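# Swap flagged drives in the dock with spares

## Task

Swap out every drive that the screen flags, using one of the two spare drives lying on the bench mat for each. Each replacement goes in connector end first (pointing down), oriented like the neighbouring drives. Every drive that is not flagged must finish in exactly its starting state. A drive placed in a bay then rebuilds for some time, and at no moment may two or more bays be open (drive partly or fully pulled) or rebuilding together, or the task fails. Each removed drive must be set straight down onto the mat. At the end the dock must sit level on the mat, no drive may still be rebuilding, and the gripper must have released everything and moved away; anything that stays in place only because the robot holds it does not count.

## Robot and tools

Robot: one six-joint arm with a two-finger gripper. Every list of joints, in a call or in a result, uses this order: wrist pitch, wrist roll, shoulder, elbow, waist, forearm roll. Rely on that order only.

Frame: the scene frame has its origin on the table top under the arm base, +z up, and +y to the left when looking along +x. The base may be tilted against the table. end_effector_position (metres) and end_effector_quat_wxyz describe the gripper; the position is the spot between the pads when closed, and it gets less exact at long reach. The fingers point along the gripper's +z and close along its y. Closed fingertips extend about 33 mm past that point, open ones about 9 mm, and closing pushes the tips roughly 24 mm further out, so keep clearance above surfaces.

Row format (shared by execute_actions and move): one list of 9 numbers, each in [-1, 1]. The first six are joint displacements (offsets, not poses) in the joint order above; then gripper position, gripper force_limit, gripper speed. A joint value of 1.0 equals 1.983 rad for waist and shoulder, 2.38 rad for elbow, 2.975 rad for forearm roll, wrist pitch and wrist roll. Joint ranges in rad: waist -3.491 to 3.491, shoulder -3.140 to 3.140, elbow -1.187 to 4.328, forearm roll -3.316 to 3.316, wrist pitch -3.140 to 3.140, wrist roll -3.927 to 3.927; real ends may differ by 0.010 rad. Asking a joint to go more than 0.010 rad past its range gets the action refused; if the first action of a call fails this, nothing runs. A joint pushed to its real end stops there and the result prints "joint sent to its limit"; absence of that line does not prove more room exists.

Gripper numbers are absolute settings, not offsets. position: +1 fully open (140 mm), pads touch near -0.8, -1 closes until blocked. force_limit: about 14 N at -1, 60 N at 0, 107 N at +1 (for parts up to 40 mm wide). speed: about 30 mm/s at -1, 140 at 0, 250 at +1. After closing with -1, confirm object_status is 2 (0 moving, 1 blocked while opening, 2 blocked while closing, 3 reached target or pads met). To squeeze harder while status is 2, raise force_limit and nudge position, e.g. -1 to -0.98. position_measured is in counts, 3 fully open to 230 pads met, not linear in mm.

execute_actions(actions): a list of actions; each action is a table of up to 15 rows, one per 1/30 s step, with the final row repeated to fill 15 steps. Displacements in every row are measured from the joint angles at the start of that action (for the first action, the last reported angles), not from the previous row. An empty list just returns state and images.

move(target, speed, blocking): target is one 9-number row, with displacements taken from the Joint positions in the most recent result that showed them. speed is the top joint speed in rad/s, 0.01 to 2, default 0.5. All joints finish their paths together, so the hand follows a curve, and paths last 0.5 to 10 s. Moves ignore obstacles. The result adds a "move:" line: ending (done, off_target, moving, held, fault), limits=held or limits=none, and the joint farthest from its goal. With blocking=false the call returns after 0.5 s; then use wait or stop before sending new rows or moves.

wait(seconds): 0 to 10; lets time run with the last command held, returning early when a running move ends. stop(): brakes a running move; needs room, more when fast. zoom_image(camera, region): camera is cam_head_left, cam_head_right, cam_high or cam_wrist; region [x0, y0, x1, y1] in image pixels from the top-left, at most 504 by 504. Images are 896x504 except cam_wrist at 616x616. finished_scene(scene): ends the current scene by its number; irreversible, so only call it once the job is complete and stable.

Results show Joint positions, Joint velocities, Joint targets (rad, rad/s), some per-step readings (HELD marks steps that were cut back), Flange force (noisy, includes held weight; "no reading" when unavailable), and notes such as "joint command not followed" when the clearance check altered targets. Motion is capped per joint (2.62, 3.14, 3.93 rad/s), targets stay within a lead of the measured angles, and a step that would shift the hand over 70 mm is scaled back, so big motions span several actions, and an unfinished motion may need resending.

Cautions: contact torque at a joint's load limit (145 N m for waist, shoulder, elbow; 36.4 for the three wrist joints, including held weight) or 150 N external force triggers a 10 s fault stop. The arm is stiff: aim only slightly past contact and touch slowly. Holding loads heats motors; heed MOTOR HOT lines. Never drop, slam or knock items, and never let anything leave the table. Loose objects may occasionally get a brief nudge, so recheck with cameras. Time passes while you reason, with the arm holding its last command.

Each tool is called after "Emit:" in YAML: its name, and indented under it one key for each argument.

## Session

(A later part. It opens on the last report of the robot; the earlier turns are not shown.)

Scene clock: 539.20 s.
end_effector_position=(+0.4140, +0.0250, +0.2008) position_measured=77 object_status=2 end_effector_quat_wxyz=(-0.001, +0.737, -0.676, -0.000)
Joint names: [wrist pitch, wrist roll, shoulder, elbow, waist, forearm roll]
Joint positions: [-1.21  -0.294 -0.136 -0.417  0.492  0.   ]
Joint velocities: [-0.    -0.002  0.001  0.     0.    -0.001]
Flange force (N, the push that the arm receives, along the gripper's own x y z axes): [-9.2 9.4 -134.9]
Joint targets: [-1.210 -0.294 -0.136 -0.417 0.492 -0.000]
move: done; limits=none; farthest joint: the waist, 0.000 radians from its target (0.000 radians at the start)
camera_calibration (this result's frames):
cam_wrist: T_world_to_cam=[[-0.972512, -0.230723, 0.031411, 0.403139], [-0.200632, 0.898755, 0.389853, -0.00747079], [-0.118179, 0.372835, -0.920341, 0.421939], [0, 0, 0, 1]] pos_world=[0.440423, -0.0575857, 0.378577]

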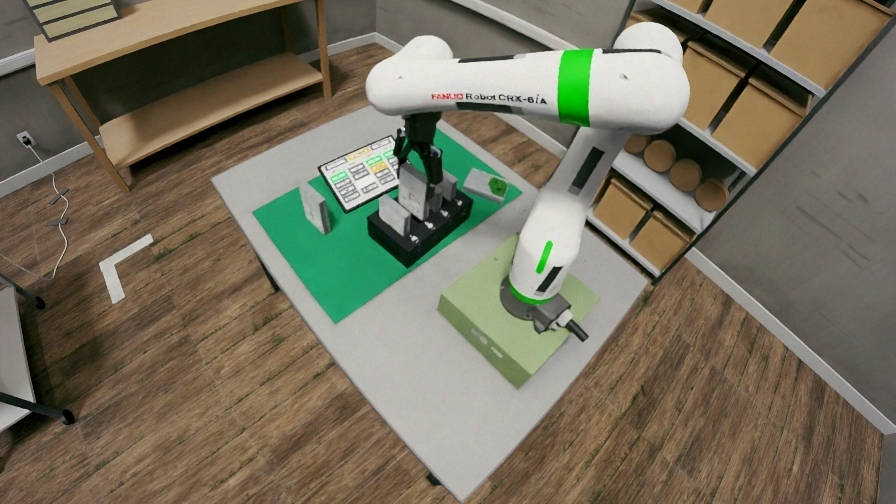

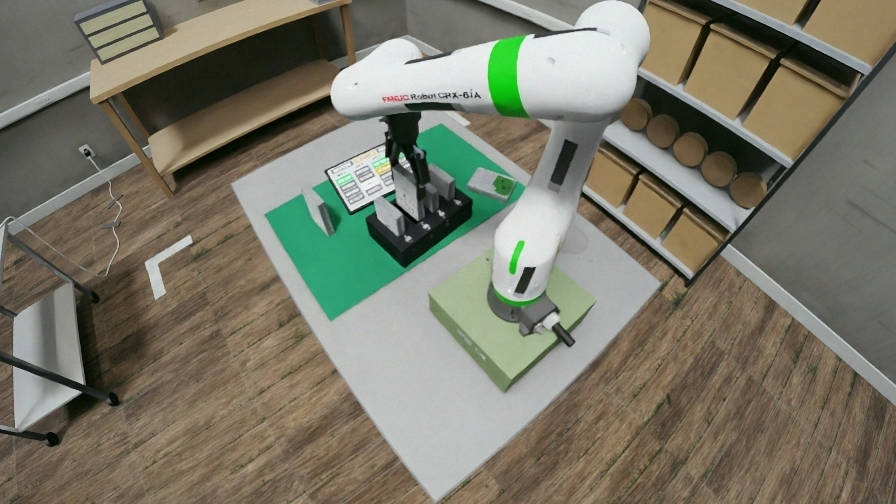

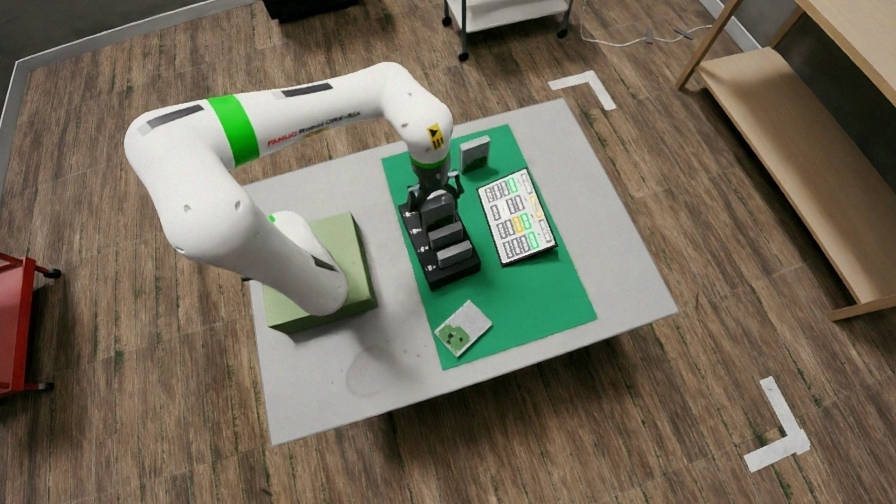

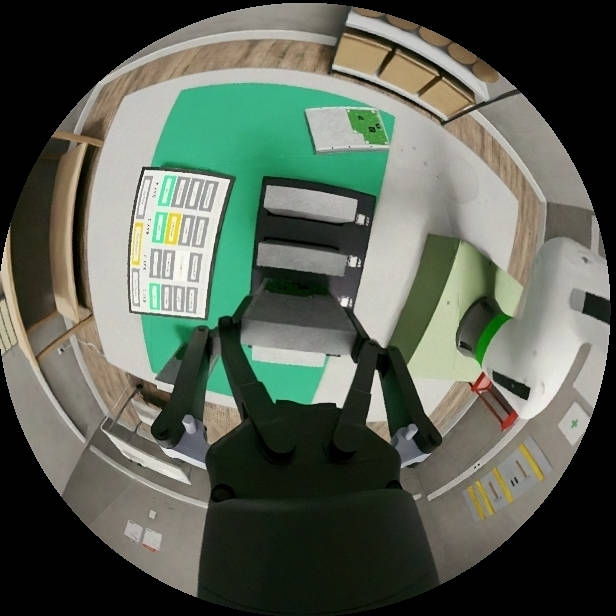

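Contact with the rim; backing off to inspect.

Emit:
move:
  target: [-0.0052,0,-0.0032,0.0038,0,0,-1,0.3,0]
  speed: 0.03

Emit:
zoom_image:
  camera: "cam_head_right"
  region: [380,180,460,255]

Emit:
zoom_image:
  camera: "cam_high"
  region: [390,170,500,290]

Emit:
zoom_image:
  camera: "cam_wrist"
  region: [240,230,370,330]

Scene clock: 544.27 s.
end_effector_position=(+0.4137, +0.0249, +0.2069) position_measured=77 object_status=2 end_effector_quat_wxyz=(-0.001, +0.737, -0.676, -0.000)
Joint names: [wrist pitch, wrist roll, shoulder, elbow, waist, forearm roll]
Joint positions: [-1.225 -0.294 -0.142 -0.408  0.492 -0.   ]
Joint velocities: [ 0.     0.    -0.     0.001 -0.    -0.001]
Flange force (N, the push that the arm receives, along the gripper's own x y z axes): [0.7 -4.7 1.7]
Joint targets: [-1.225 -0.294 -0.142 -0.408 0.492 0.000]
move: done; limits=none; farthest joint: the waist, 0.000 radians from its target (0.000 radians at the start)
camera_calibration (this result's frames):
cam_wrist: T_world_to_cam=[[-0.972522, -0.230668, 0.0315125, 0.402579], [-0.200544, 0.898775, 0.389853, -0.00979577], [-0.118249, 0.372821, -0.920338, 0.427549], [0, 0, 0, 1]] pos_world=[0.440109, -0.0577334, 0.384623]

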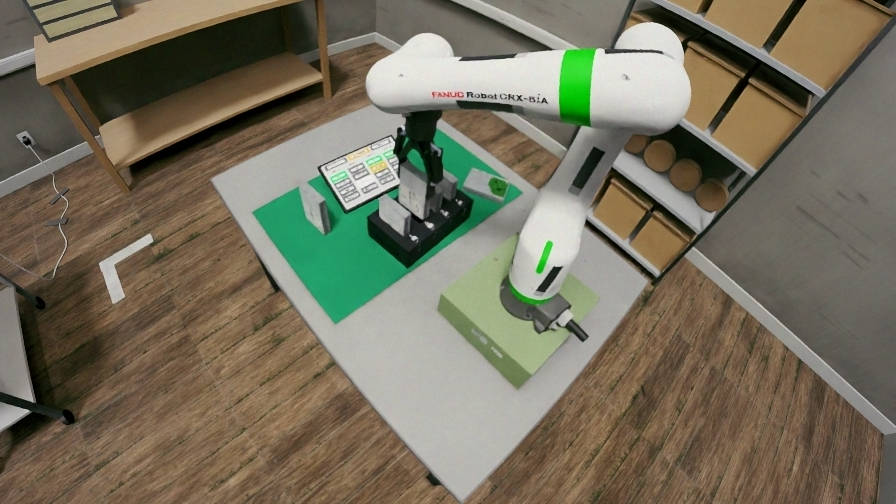

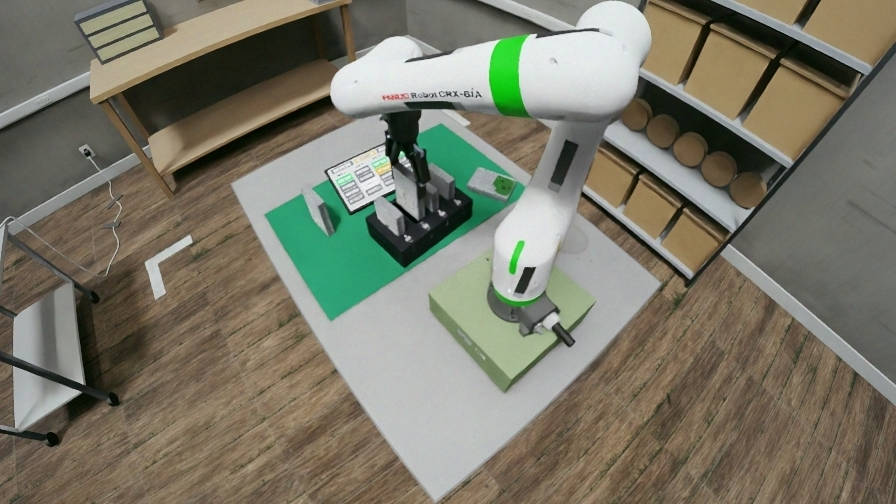

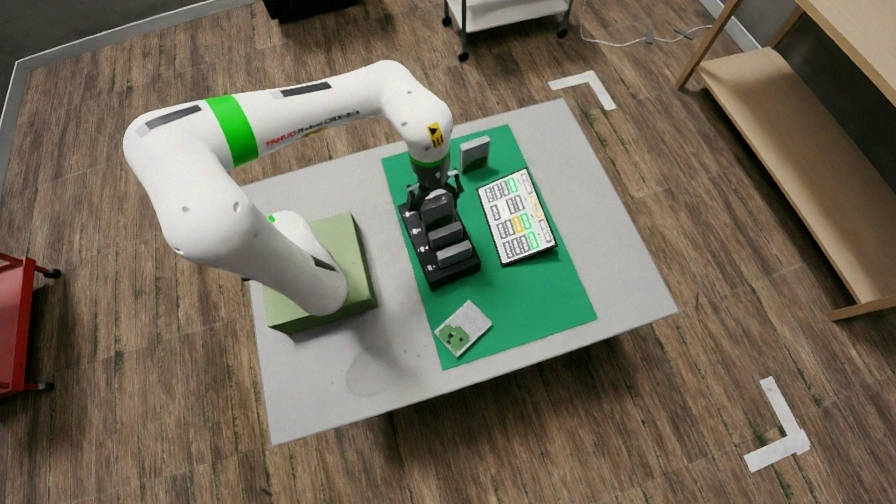

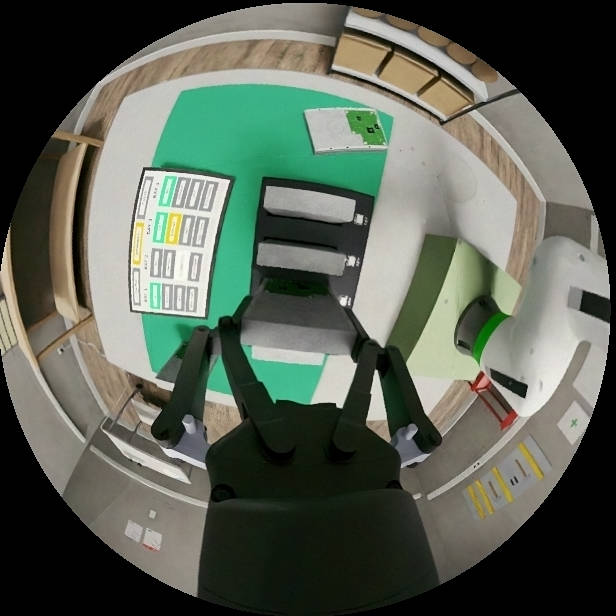

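Region (380, 180, 460, 255) of cam_head_right's 896x504 image, scaled by 6.300, with more detail than that image has; it fills the top 472 rows of this view, and the rest is white.

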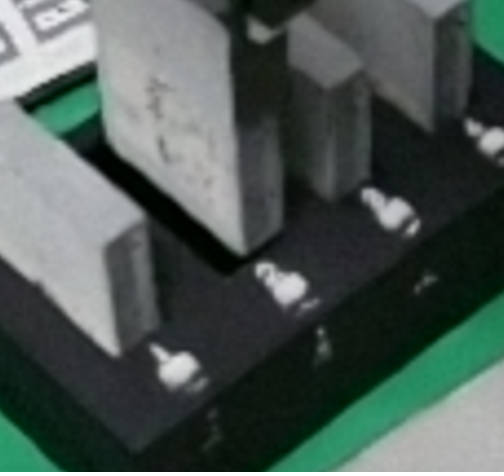

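Region (390, 170, 500, 290) of cam_high's 896x504 image, scaled by 4.200, with more detail than that image has; it fills the left 462 columns of this view, and the rest is white.

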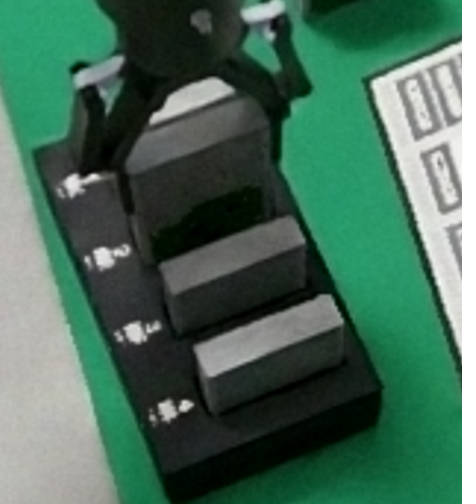

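Region (240, 230, 370, 330) of cam_wrist's 616x616 image, scaled by 3.877, with more detail than that image has; it fills the top 388 rows of this view, and the rest is white.

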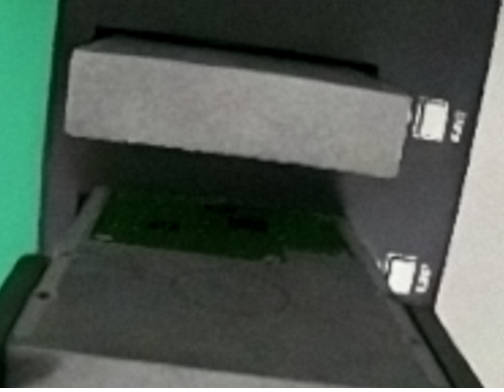

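Emit:
zoom_image:
  camera: "cam_head_left"
  region: [375,180,455,255]

Emit:
zoom_image:
  camera: "cam_high"
  region: [405,200,475,270]

Region (375, 180, 455, 255) of cam_head_left's 896x504 image, scaled by 6.300, with more detail than that image has; it fills the top 472 rows of this view, and the rest is white.

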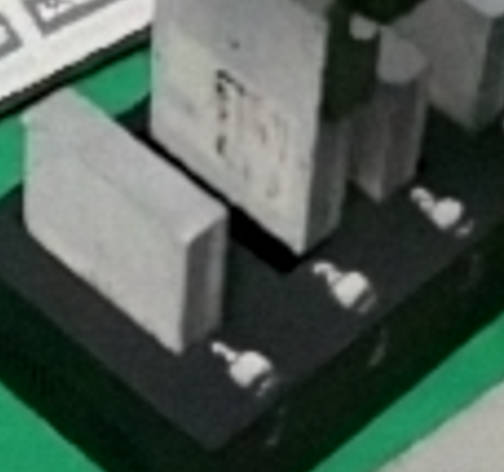

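Region (405, 200, 475, 270) of cam_high's 896x504 image, scaled by 7.200, with more detail than that image has.

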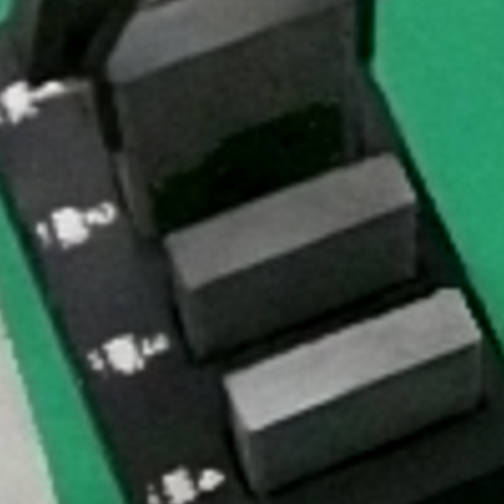

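Emit:
move:
  target: [0,-0.0069,0.0032,0.0027,0.0103,0,-1,0.3,0]
  speed: 0.03

Emit:
zoom_image:
  camera: "cam_head_left"
  region: [375,180,455,255]

Scene clock: 577.27 s.
end_effector_position=(+0.4156, +0.0342, +0.2069) position_measured=77 object_status=2 end_effector_quat_wxyz=(-0.001, +0.736, -0.676, -0.001)
Joint names: [wrist pitch, wrist roll, shoulder, elbow, waist, forearm roll]
Joint positions: [-1.225 -0.315 -0.136 -0.402  0.512  0.   ]
Joint velocities: [-0. -0.  0. -0. -0. -0.]
Flange force (N, the push that the arm receives, along the gripper's own x y z axes): [0.8 -11.1 3.3]
Joint targets: [-1.225 -0.315 -0.136 -0.402 0.512 -0.000]
move: done; limits=none; farthest joint: the waist, 0.000 radians from its target (0.021 radians at the start)
camera_calibration (this result's frames):
cam_wrist: T_world_to_cam=[[-0.972542, -0.230561, 0.031686, 0.406534], [-0.200191, 0.898217, 0.391319, -0.0182043], [-0.118684, 0.37423, -0.91971, 0.424308], [0, 0, 0, 1]] pos_world=[0.442086, -0.0487069, 0.384483]

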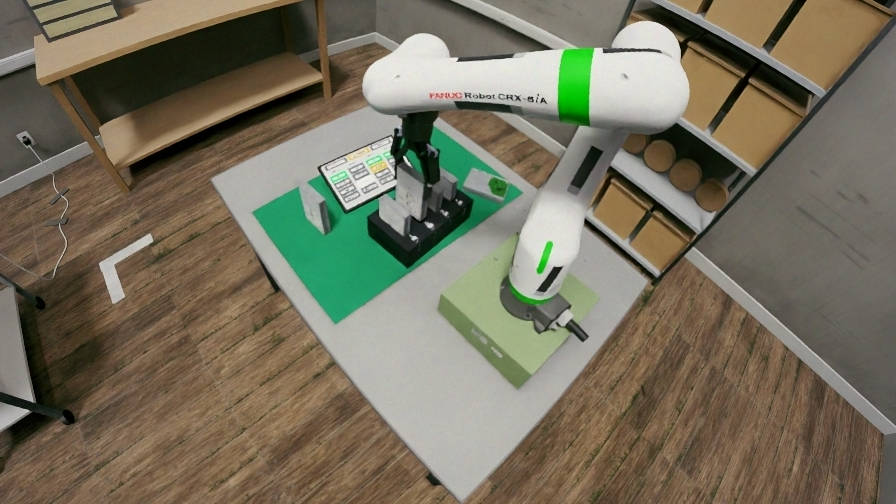

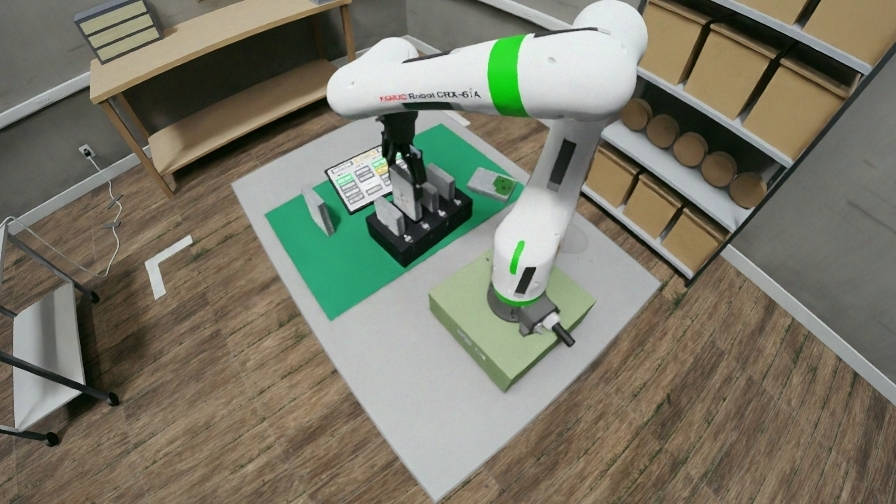

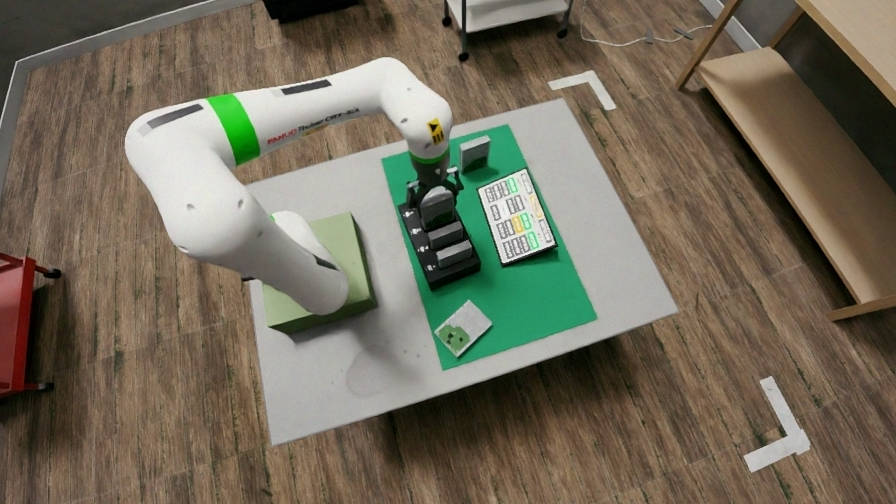

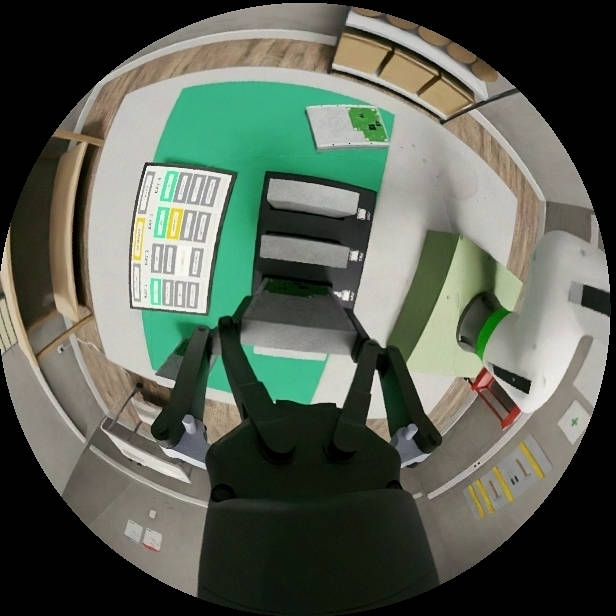

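Region (375, 180, 455, 255) of cam_head_left's 896x504 image, scaled by 6.300, with more detail than that image has; it fills the top 472 rows of this view, and the rest is white.

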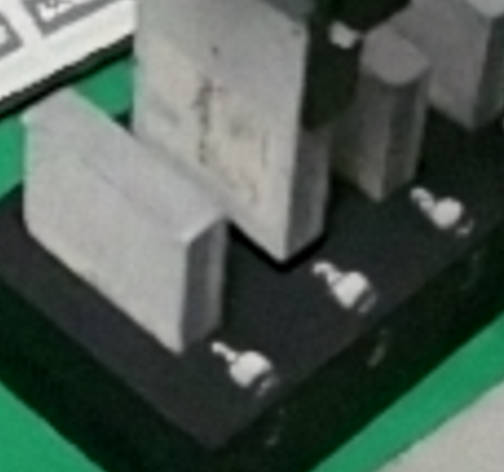

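Well centred over the slot now. Lowering.

Emit:
move:
  target: [0.0069,0,0.0042,-0.0051,0,0,-1,0.3,0]
  speed: 0.015

Scene clock: 580.93 s.
end_effector_position=(+0.4159, +0.0343, +0.1988) position_measured=77 object_status=2 end_effector_quat_wxyz=(-0.001, +0.736, -0.676, -0.001)
Joint names: [wrist pitch, wrist roll, shoulder, elbow, waist, forearm roll]
Joint positions: [-1.205 -0.315 -0.128 -0.414  0.512  0.   ]
Joint velocities: [ 0.001 -0.001  0.    -0.     0.    -0.   ]
Flange force (N, the push that the arm receives, along the gripper's own x y z axes): [0.2 -6.6 2.8]
Joint targets: [-1.205 -0.315 -0.128 -0.414 0.512 0.000]
move: done; limits=none; farthest joint: the waist, 0.000 radians from its target (0.000 radians at the start)
camera_calibration (this result's frames):
cam_wrist: T_world_to_cam=[[-0.972542, -0.230567, 0.03163, 0.407172], [-0.200216, 0.898207, 0.391329, -0.0151218], [-0.118638, 0.374251, -0.919707, 0.41684], [0, 0, 0, 1]] pos_world=[0.442417, -0.0485401, 0.37641]

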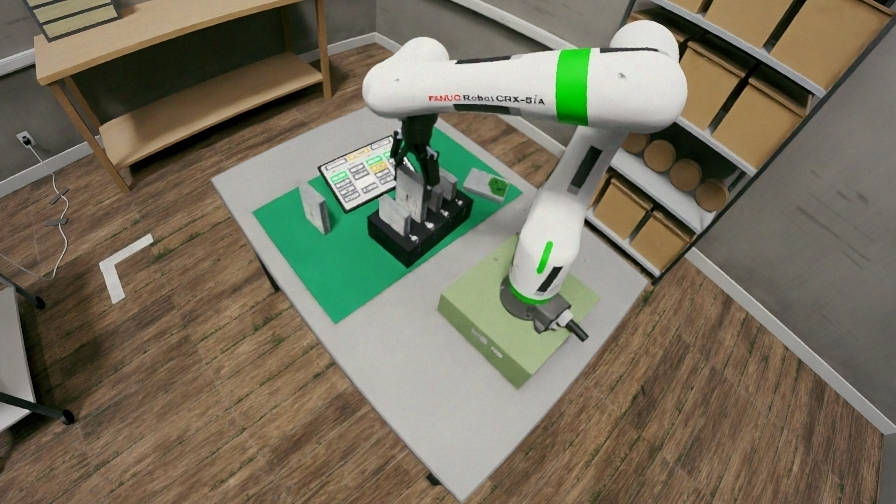

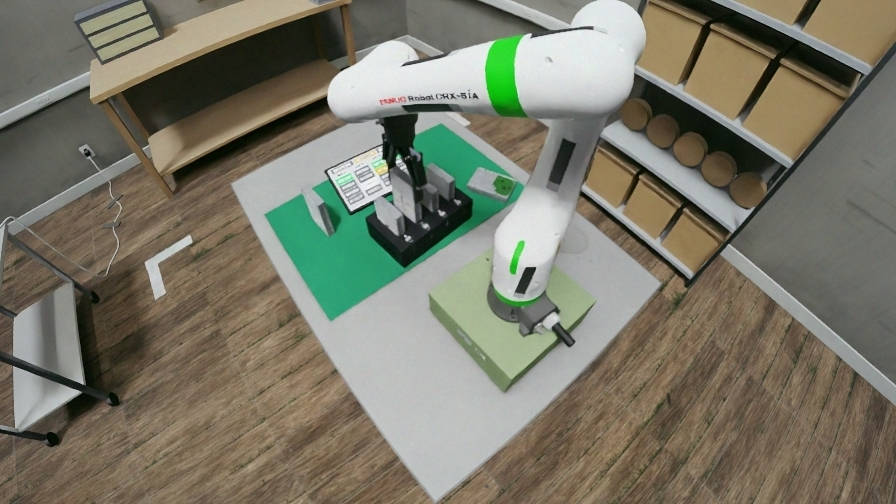

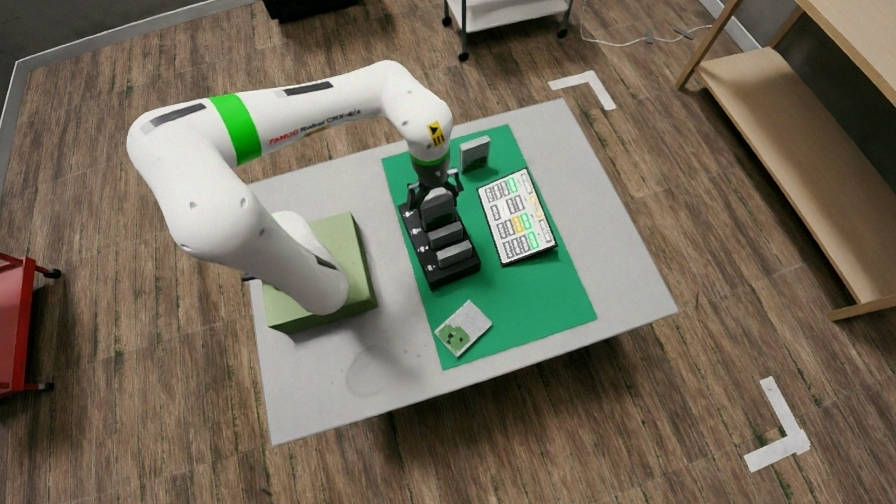

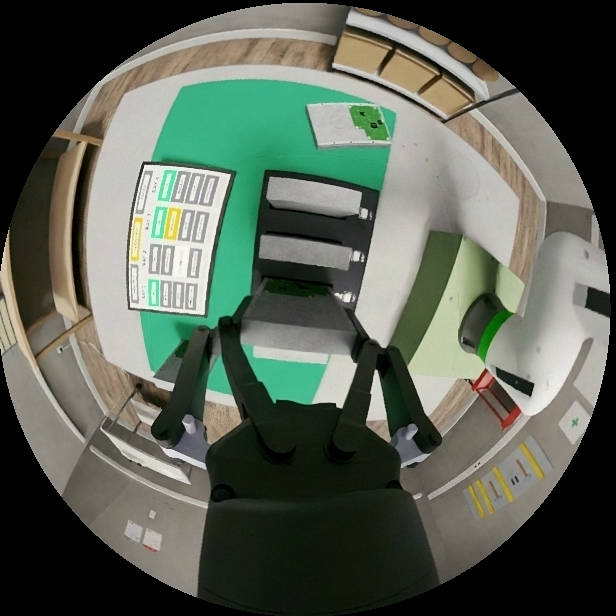

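Emit:
move:
  target: [0.0255,0,0.0156,-0.0197,0,0,-1,0.3,0]
  speed: 0.03

Scene clock: 586.50 s.
end_effector_position=(+0.4148, +0.0340, +0.1684) position_measured=77 object_status=2 end_effector_quat_wxyz=(-0.000, +0.736, -0.676, -0.001)
Joint names: [wrist pitch, wrist roll, shoulder, elbow, waist, forearm roll]
Joint positions: [-1.129 -0.315 -0.097 -0.461  0.512  0.   ]
Joint velocities: [-0.    -0.002  0.    -0.    -0.     0.   ]
Flange force (N, the push that the arm receives, along the gripper's own x y z axes): [1.4 -12.3 5.0]
Joint targets: [-1.129 -0.315 -0.097 -0.461 0.512 0.000]
move: done; limits=none; farthest joint: the waist, 0.000 radians from its target (0.000 radians at the start)
camera_calibration (this result's frames):
cam_wrist: T_world_to_cam=[[-0.972482, -0.230548, 0.0335664, 0.406627], [-0.199514, 0.898504, 0.391004, -0.00337938], [-0.120305, 0.373547, -0.919777, 0.389672], [0, 0, 0, 1]] pos_world=[0.441642, -0.0487771, 0.346083]

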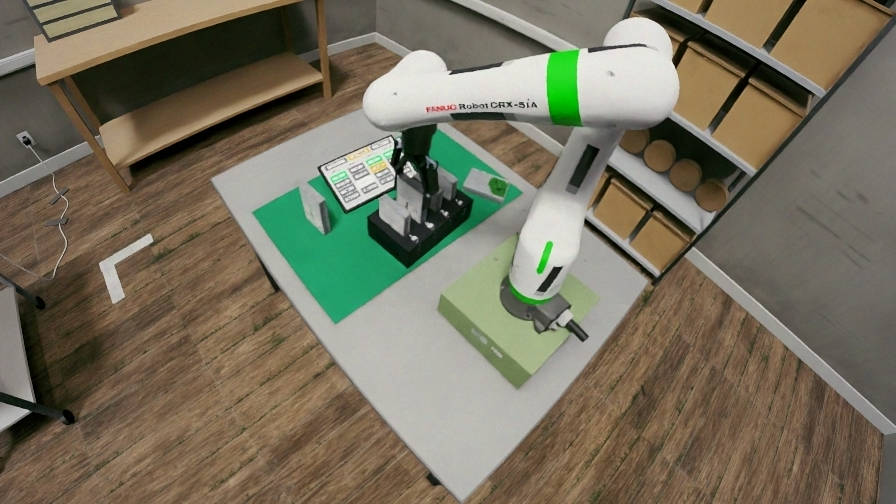

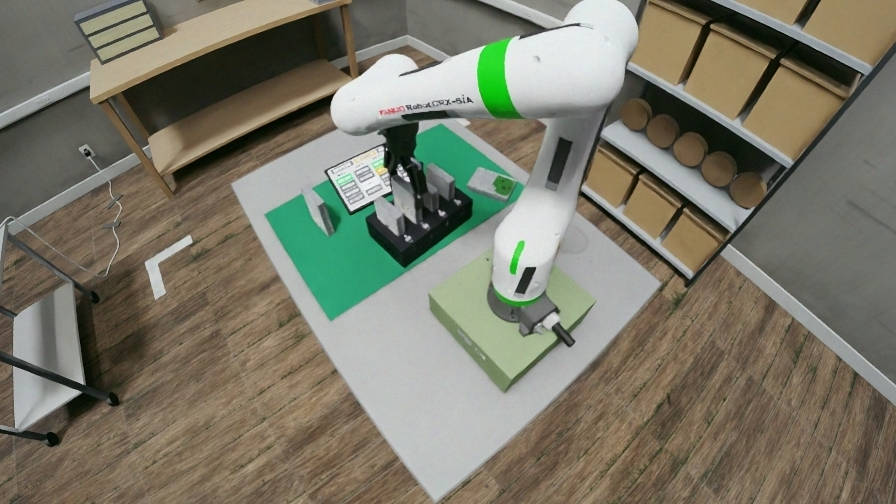

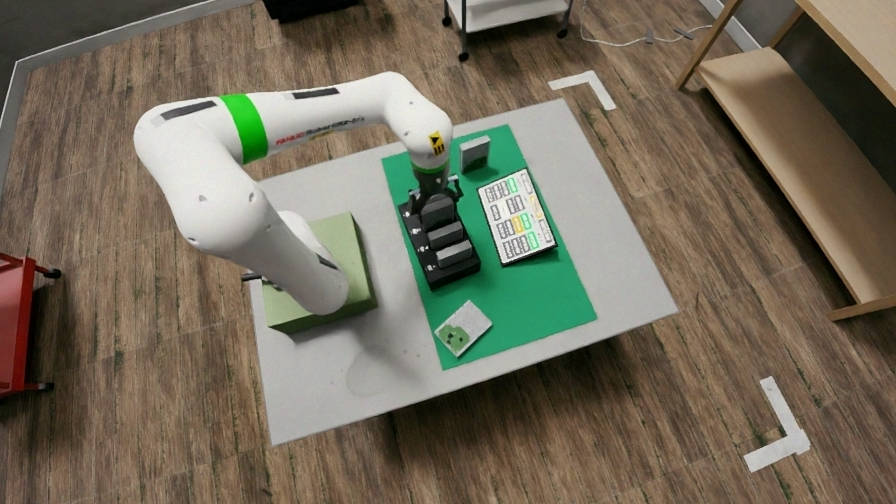

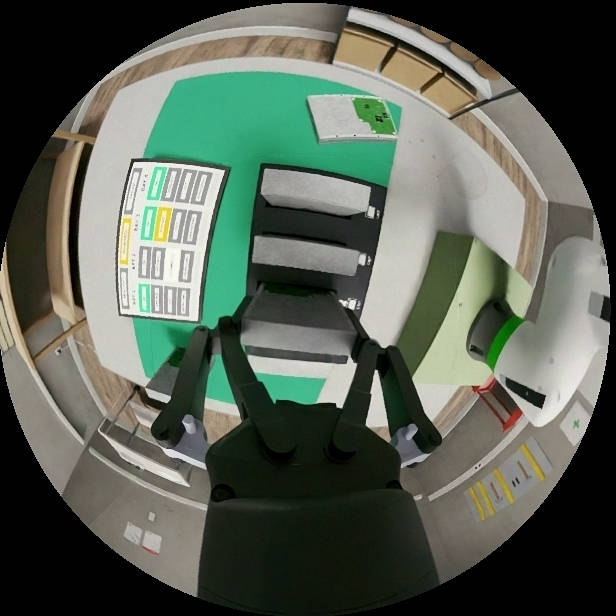

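Emit:
move:
  target: [0.0293,0,0.0222,-0.0185,0,0,-1,0.3,0]
  speed: 0.03

Emit:
move:
  target: [0.0062,0,0.0047,-0.0039,0,0,-1,0.3,0]
  speed: 0.01

Scene clock: 593.43 s.
end_effector_position=(+0.4148, +0.0341, +0.1349) position_measured=77 object_status=2 end_effector_quat_wxyz=(+0.000, +0.736, -0.676, -0.002)
Joint names: [wrist pitch, wrist roll, shoulder, elbow, waist, forearm roll]
Joint positions: [-1.042 -0.315 -0.053 -0.505  0.512  0.   ]
Joint velocities: [-0.     0.     0.    -0.     0.    -0.002]
Flange force (N, the push that the arm receives, along the gripper's own x y z axes): [-3.0 -4.3 -11.7]
Joint targets: [-1.042 -0.315 -0.053 -0.505 0.512 0.000]
move: done; limits=none; farthest joint: the waist, 0.000 radians from its target (0.000 radians at the start)
camera_calibration (this result's frames):
cam_wrist: T_world_to_cam=[[-0.972454, -0.230541, 0.0344127, 0.407659], [-0.199209, 0.898634, 0.390862, 0.00952468], [-0.121034, 0.37324, -0.919806, 0.359117], [0, 0, 0, 1]] pos_world=[0.441792, -0.048614, 0.312567]

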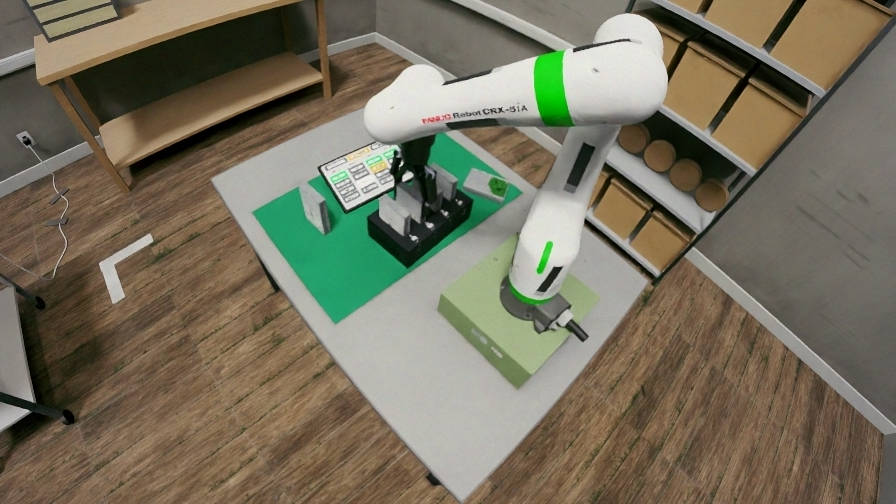

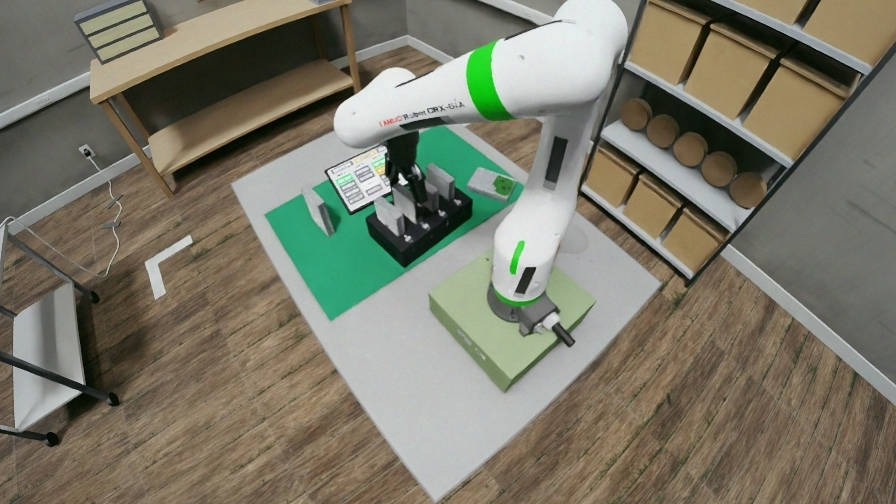

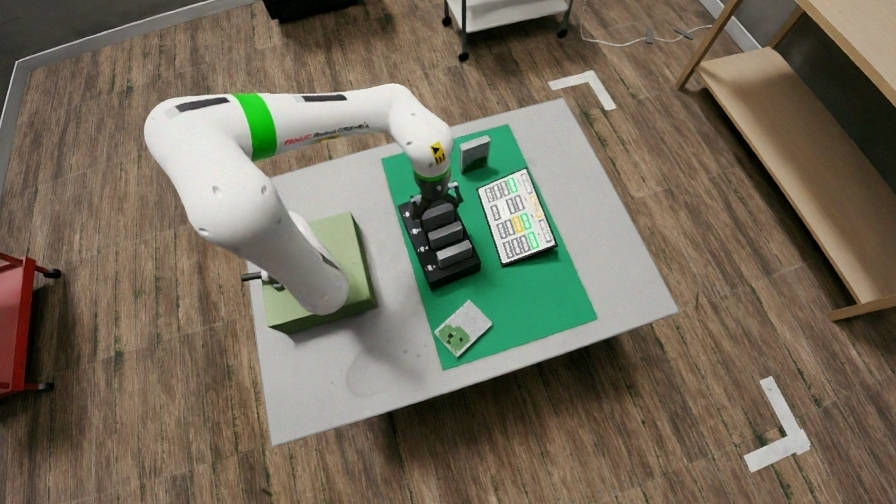

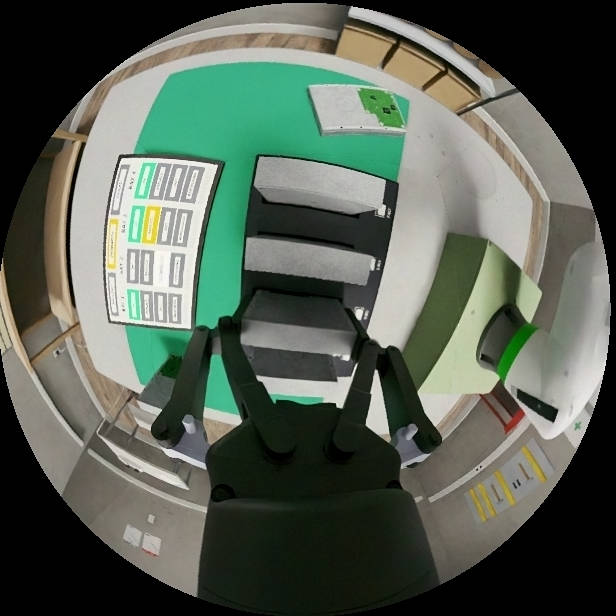

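Scene clock: 595.50 s.
end_effector_position=(+0.4145, +0.0340, +0.1280) position_measured=77 object_status=2 end_effector_quat_wxyz=(+0.000, +0.736, -0.676, -0.002)
Joint names: [wrist pitch, wrist roll, shoulder, elbow, waist, forearm roll]
Joint positions: [-1.023 -0.315 -0.043 -0.514  0.512  0.   ]
Joint velocities: [ 0.    -0.001  0.     0.001  0.     0.002]
Flange force (N, the push that the arm receives, along the gripper's own x y z axes): [-0.1 -3.8 -1.6]
Joint targets: [-1.023 -0.315 -0.043 -0.514 0.512 0.000]
move: done; limits=none; farthest joint: the waist, 0.000 radians from its target (0.000 radians at the start)
camera_calibration (this result's frames):
cam_wrist: T_world_to_cam=[[-0.97245, -0.230539, 0.03454, 0.407541], [-0.199162, 0.898653, 0.390841, 0.0122665], [-0.121143, 0.373194, -0.91981, 0.35277], [0, 0, 0, 1]] pos_world=[0.441492, -0.0487209, 0.30561]

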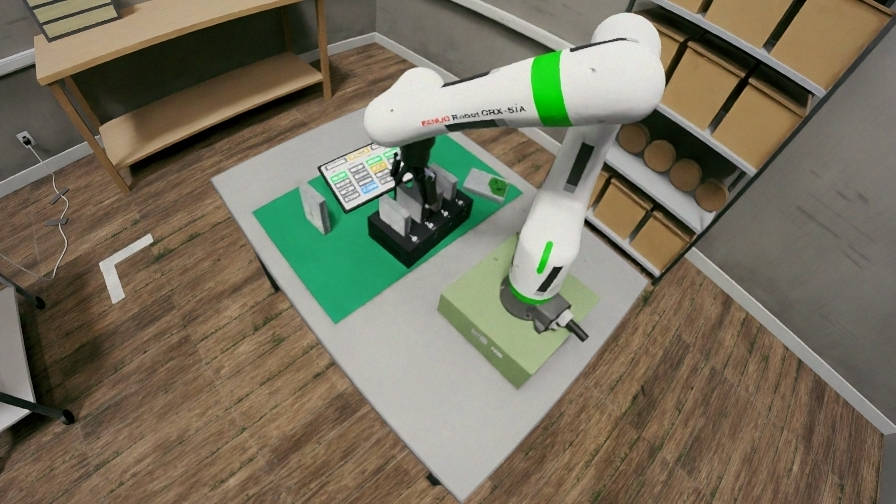

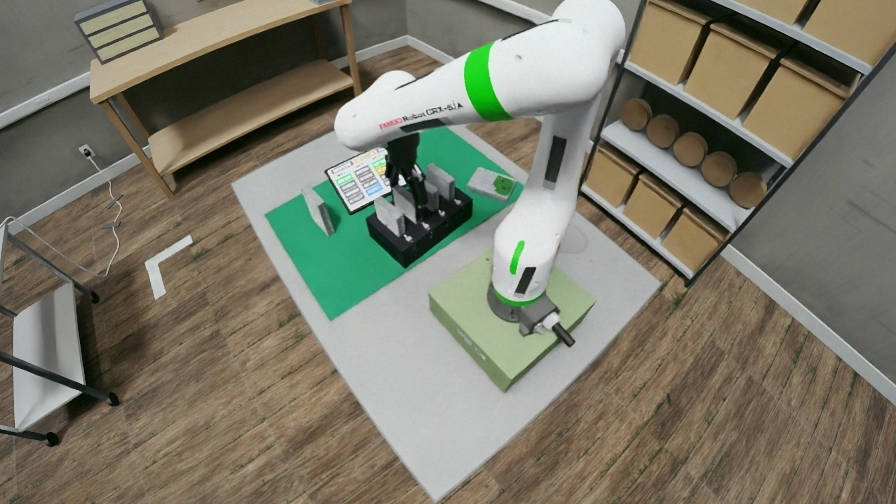

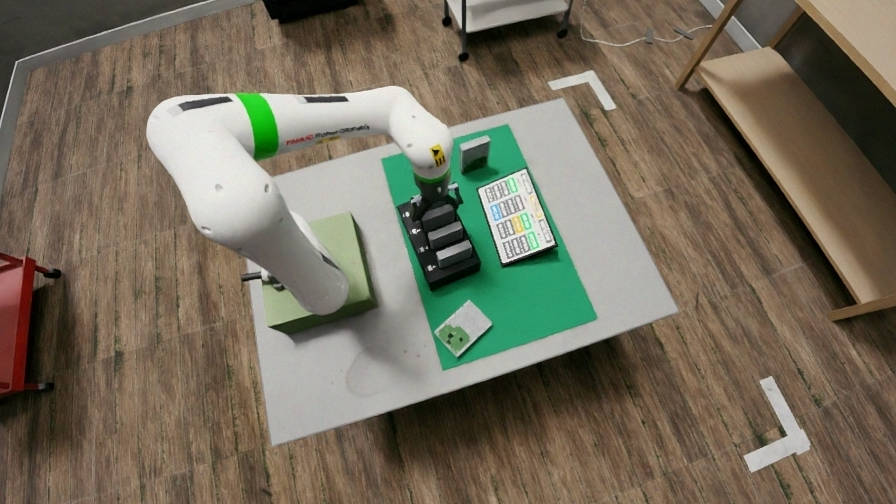

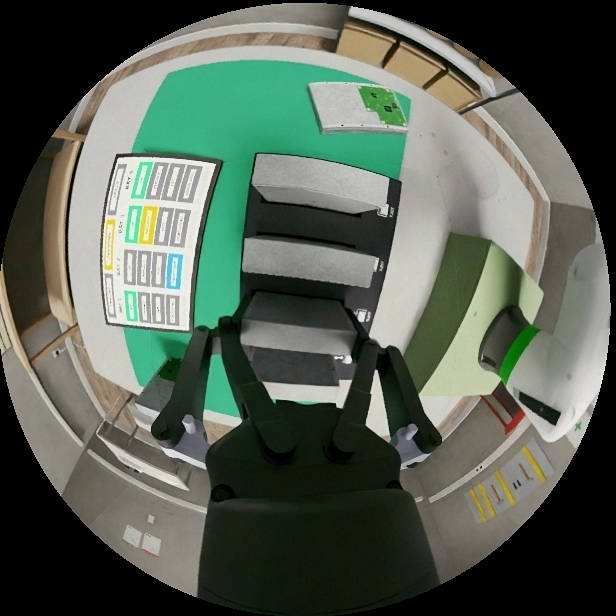

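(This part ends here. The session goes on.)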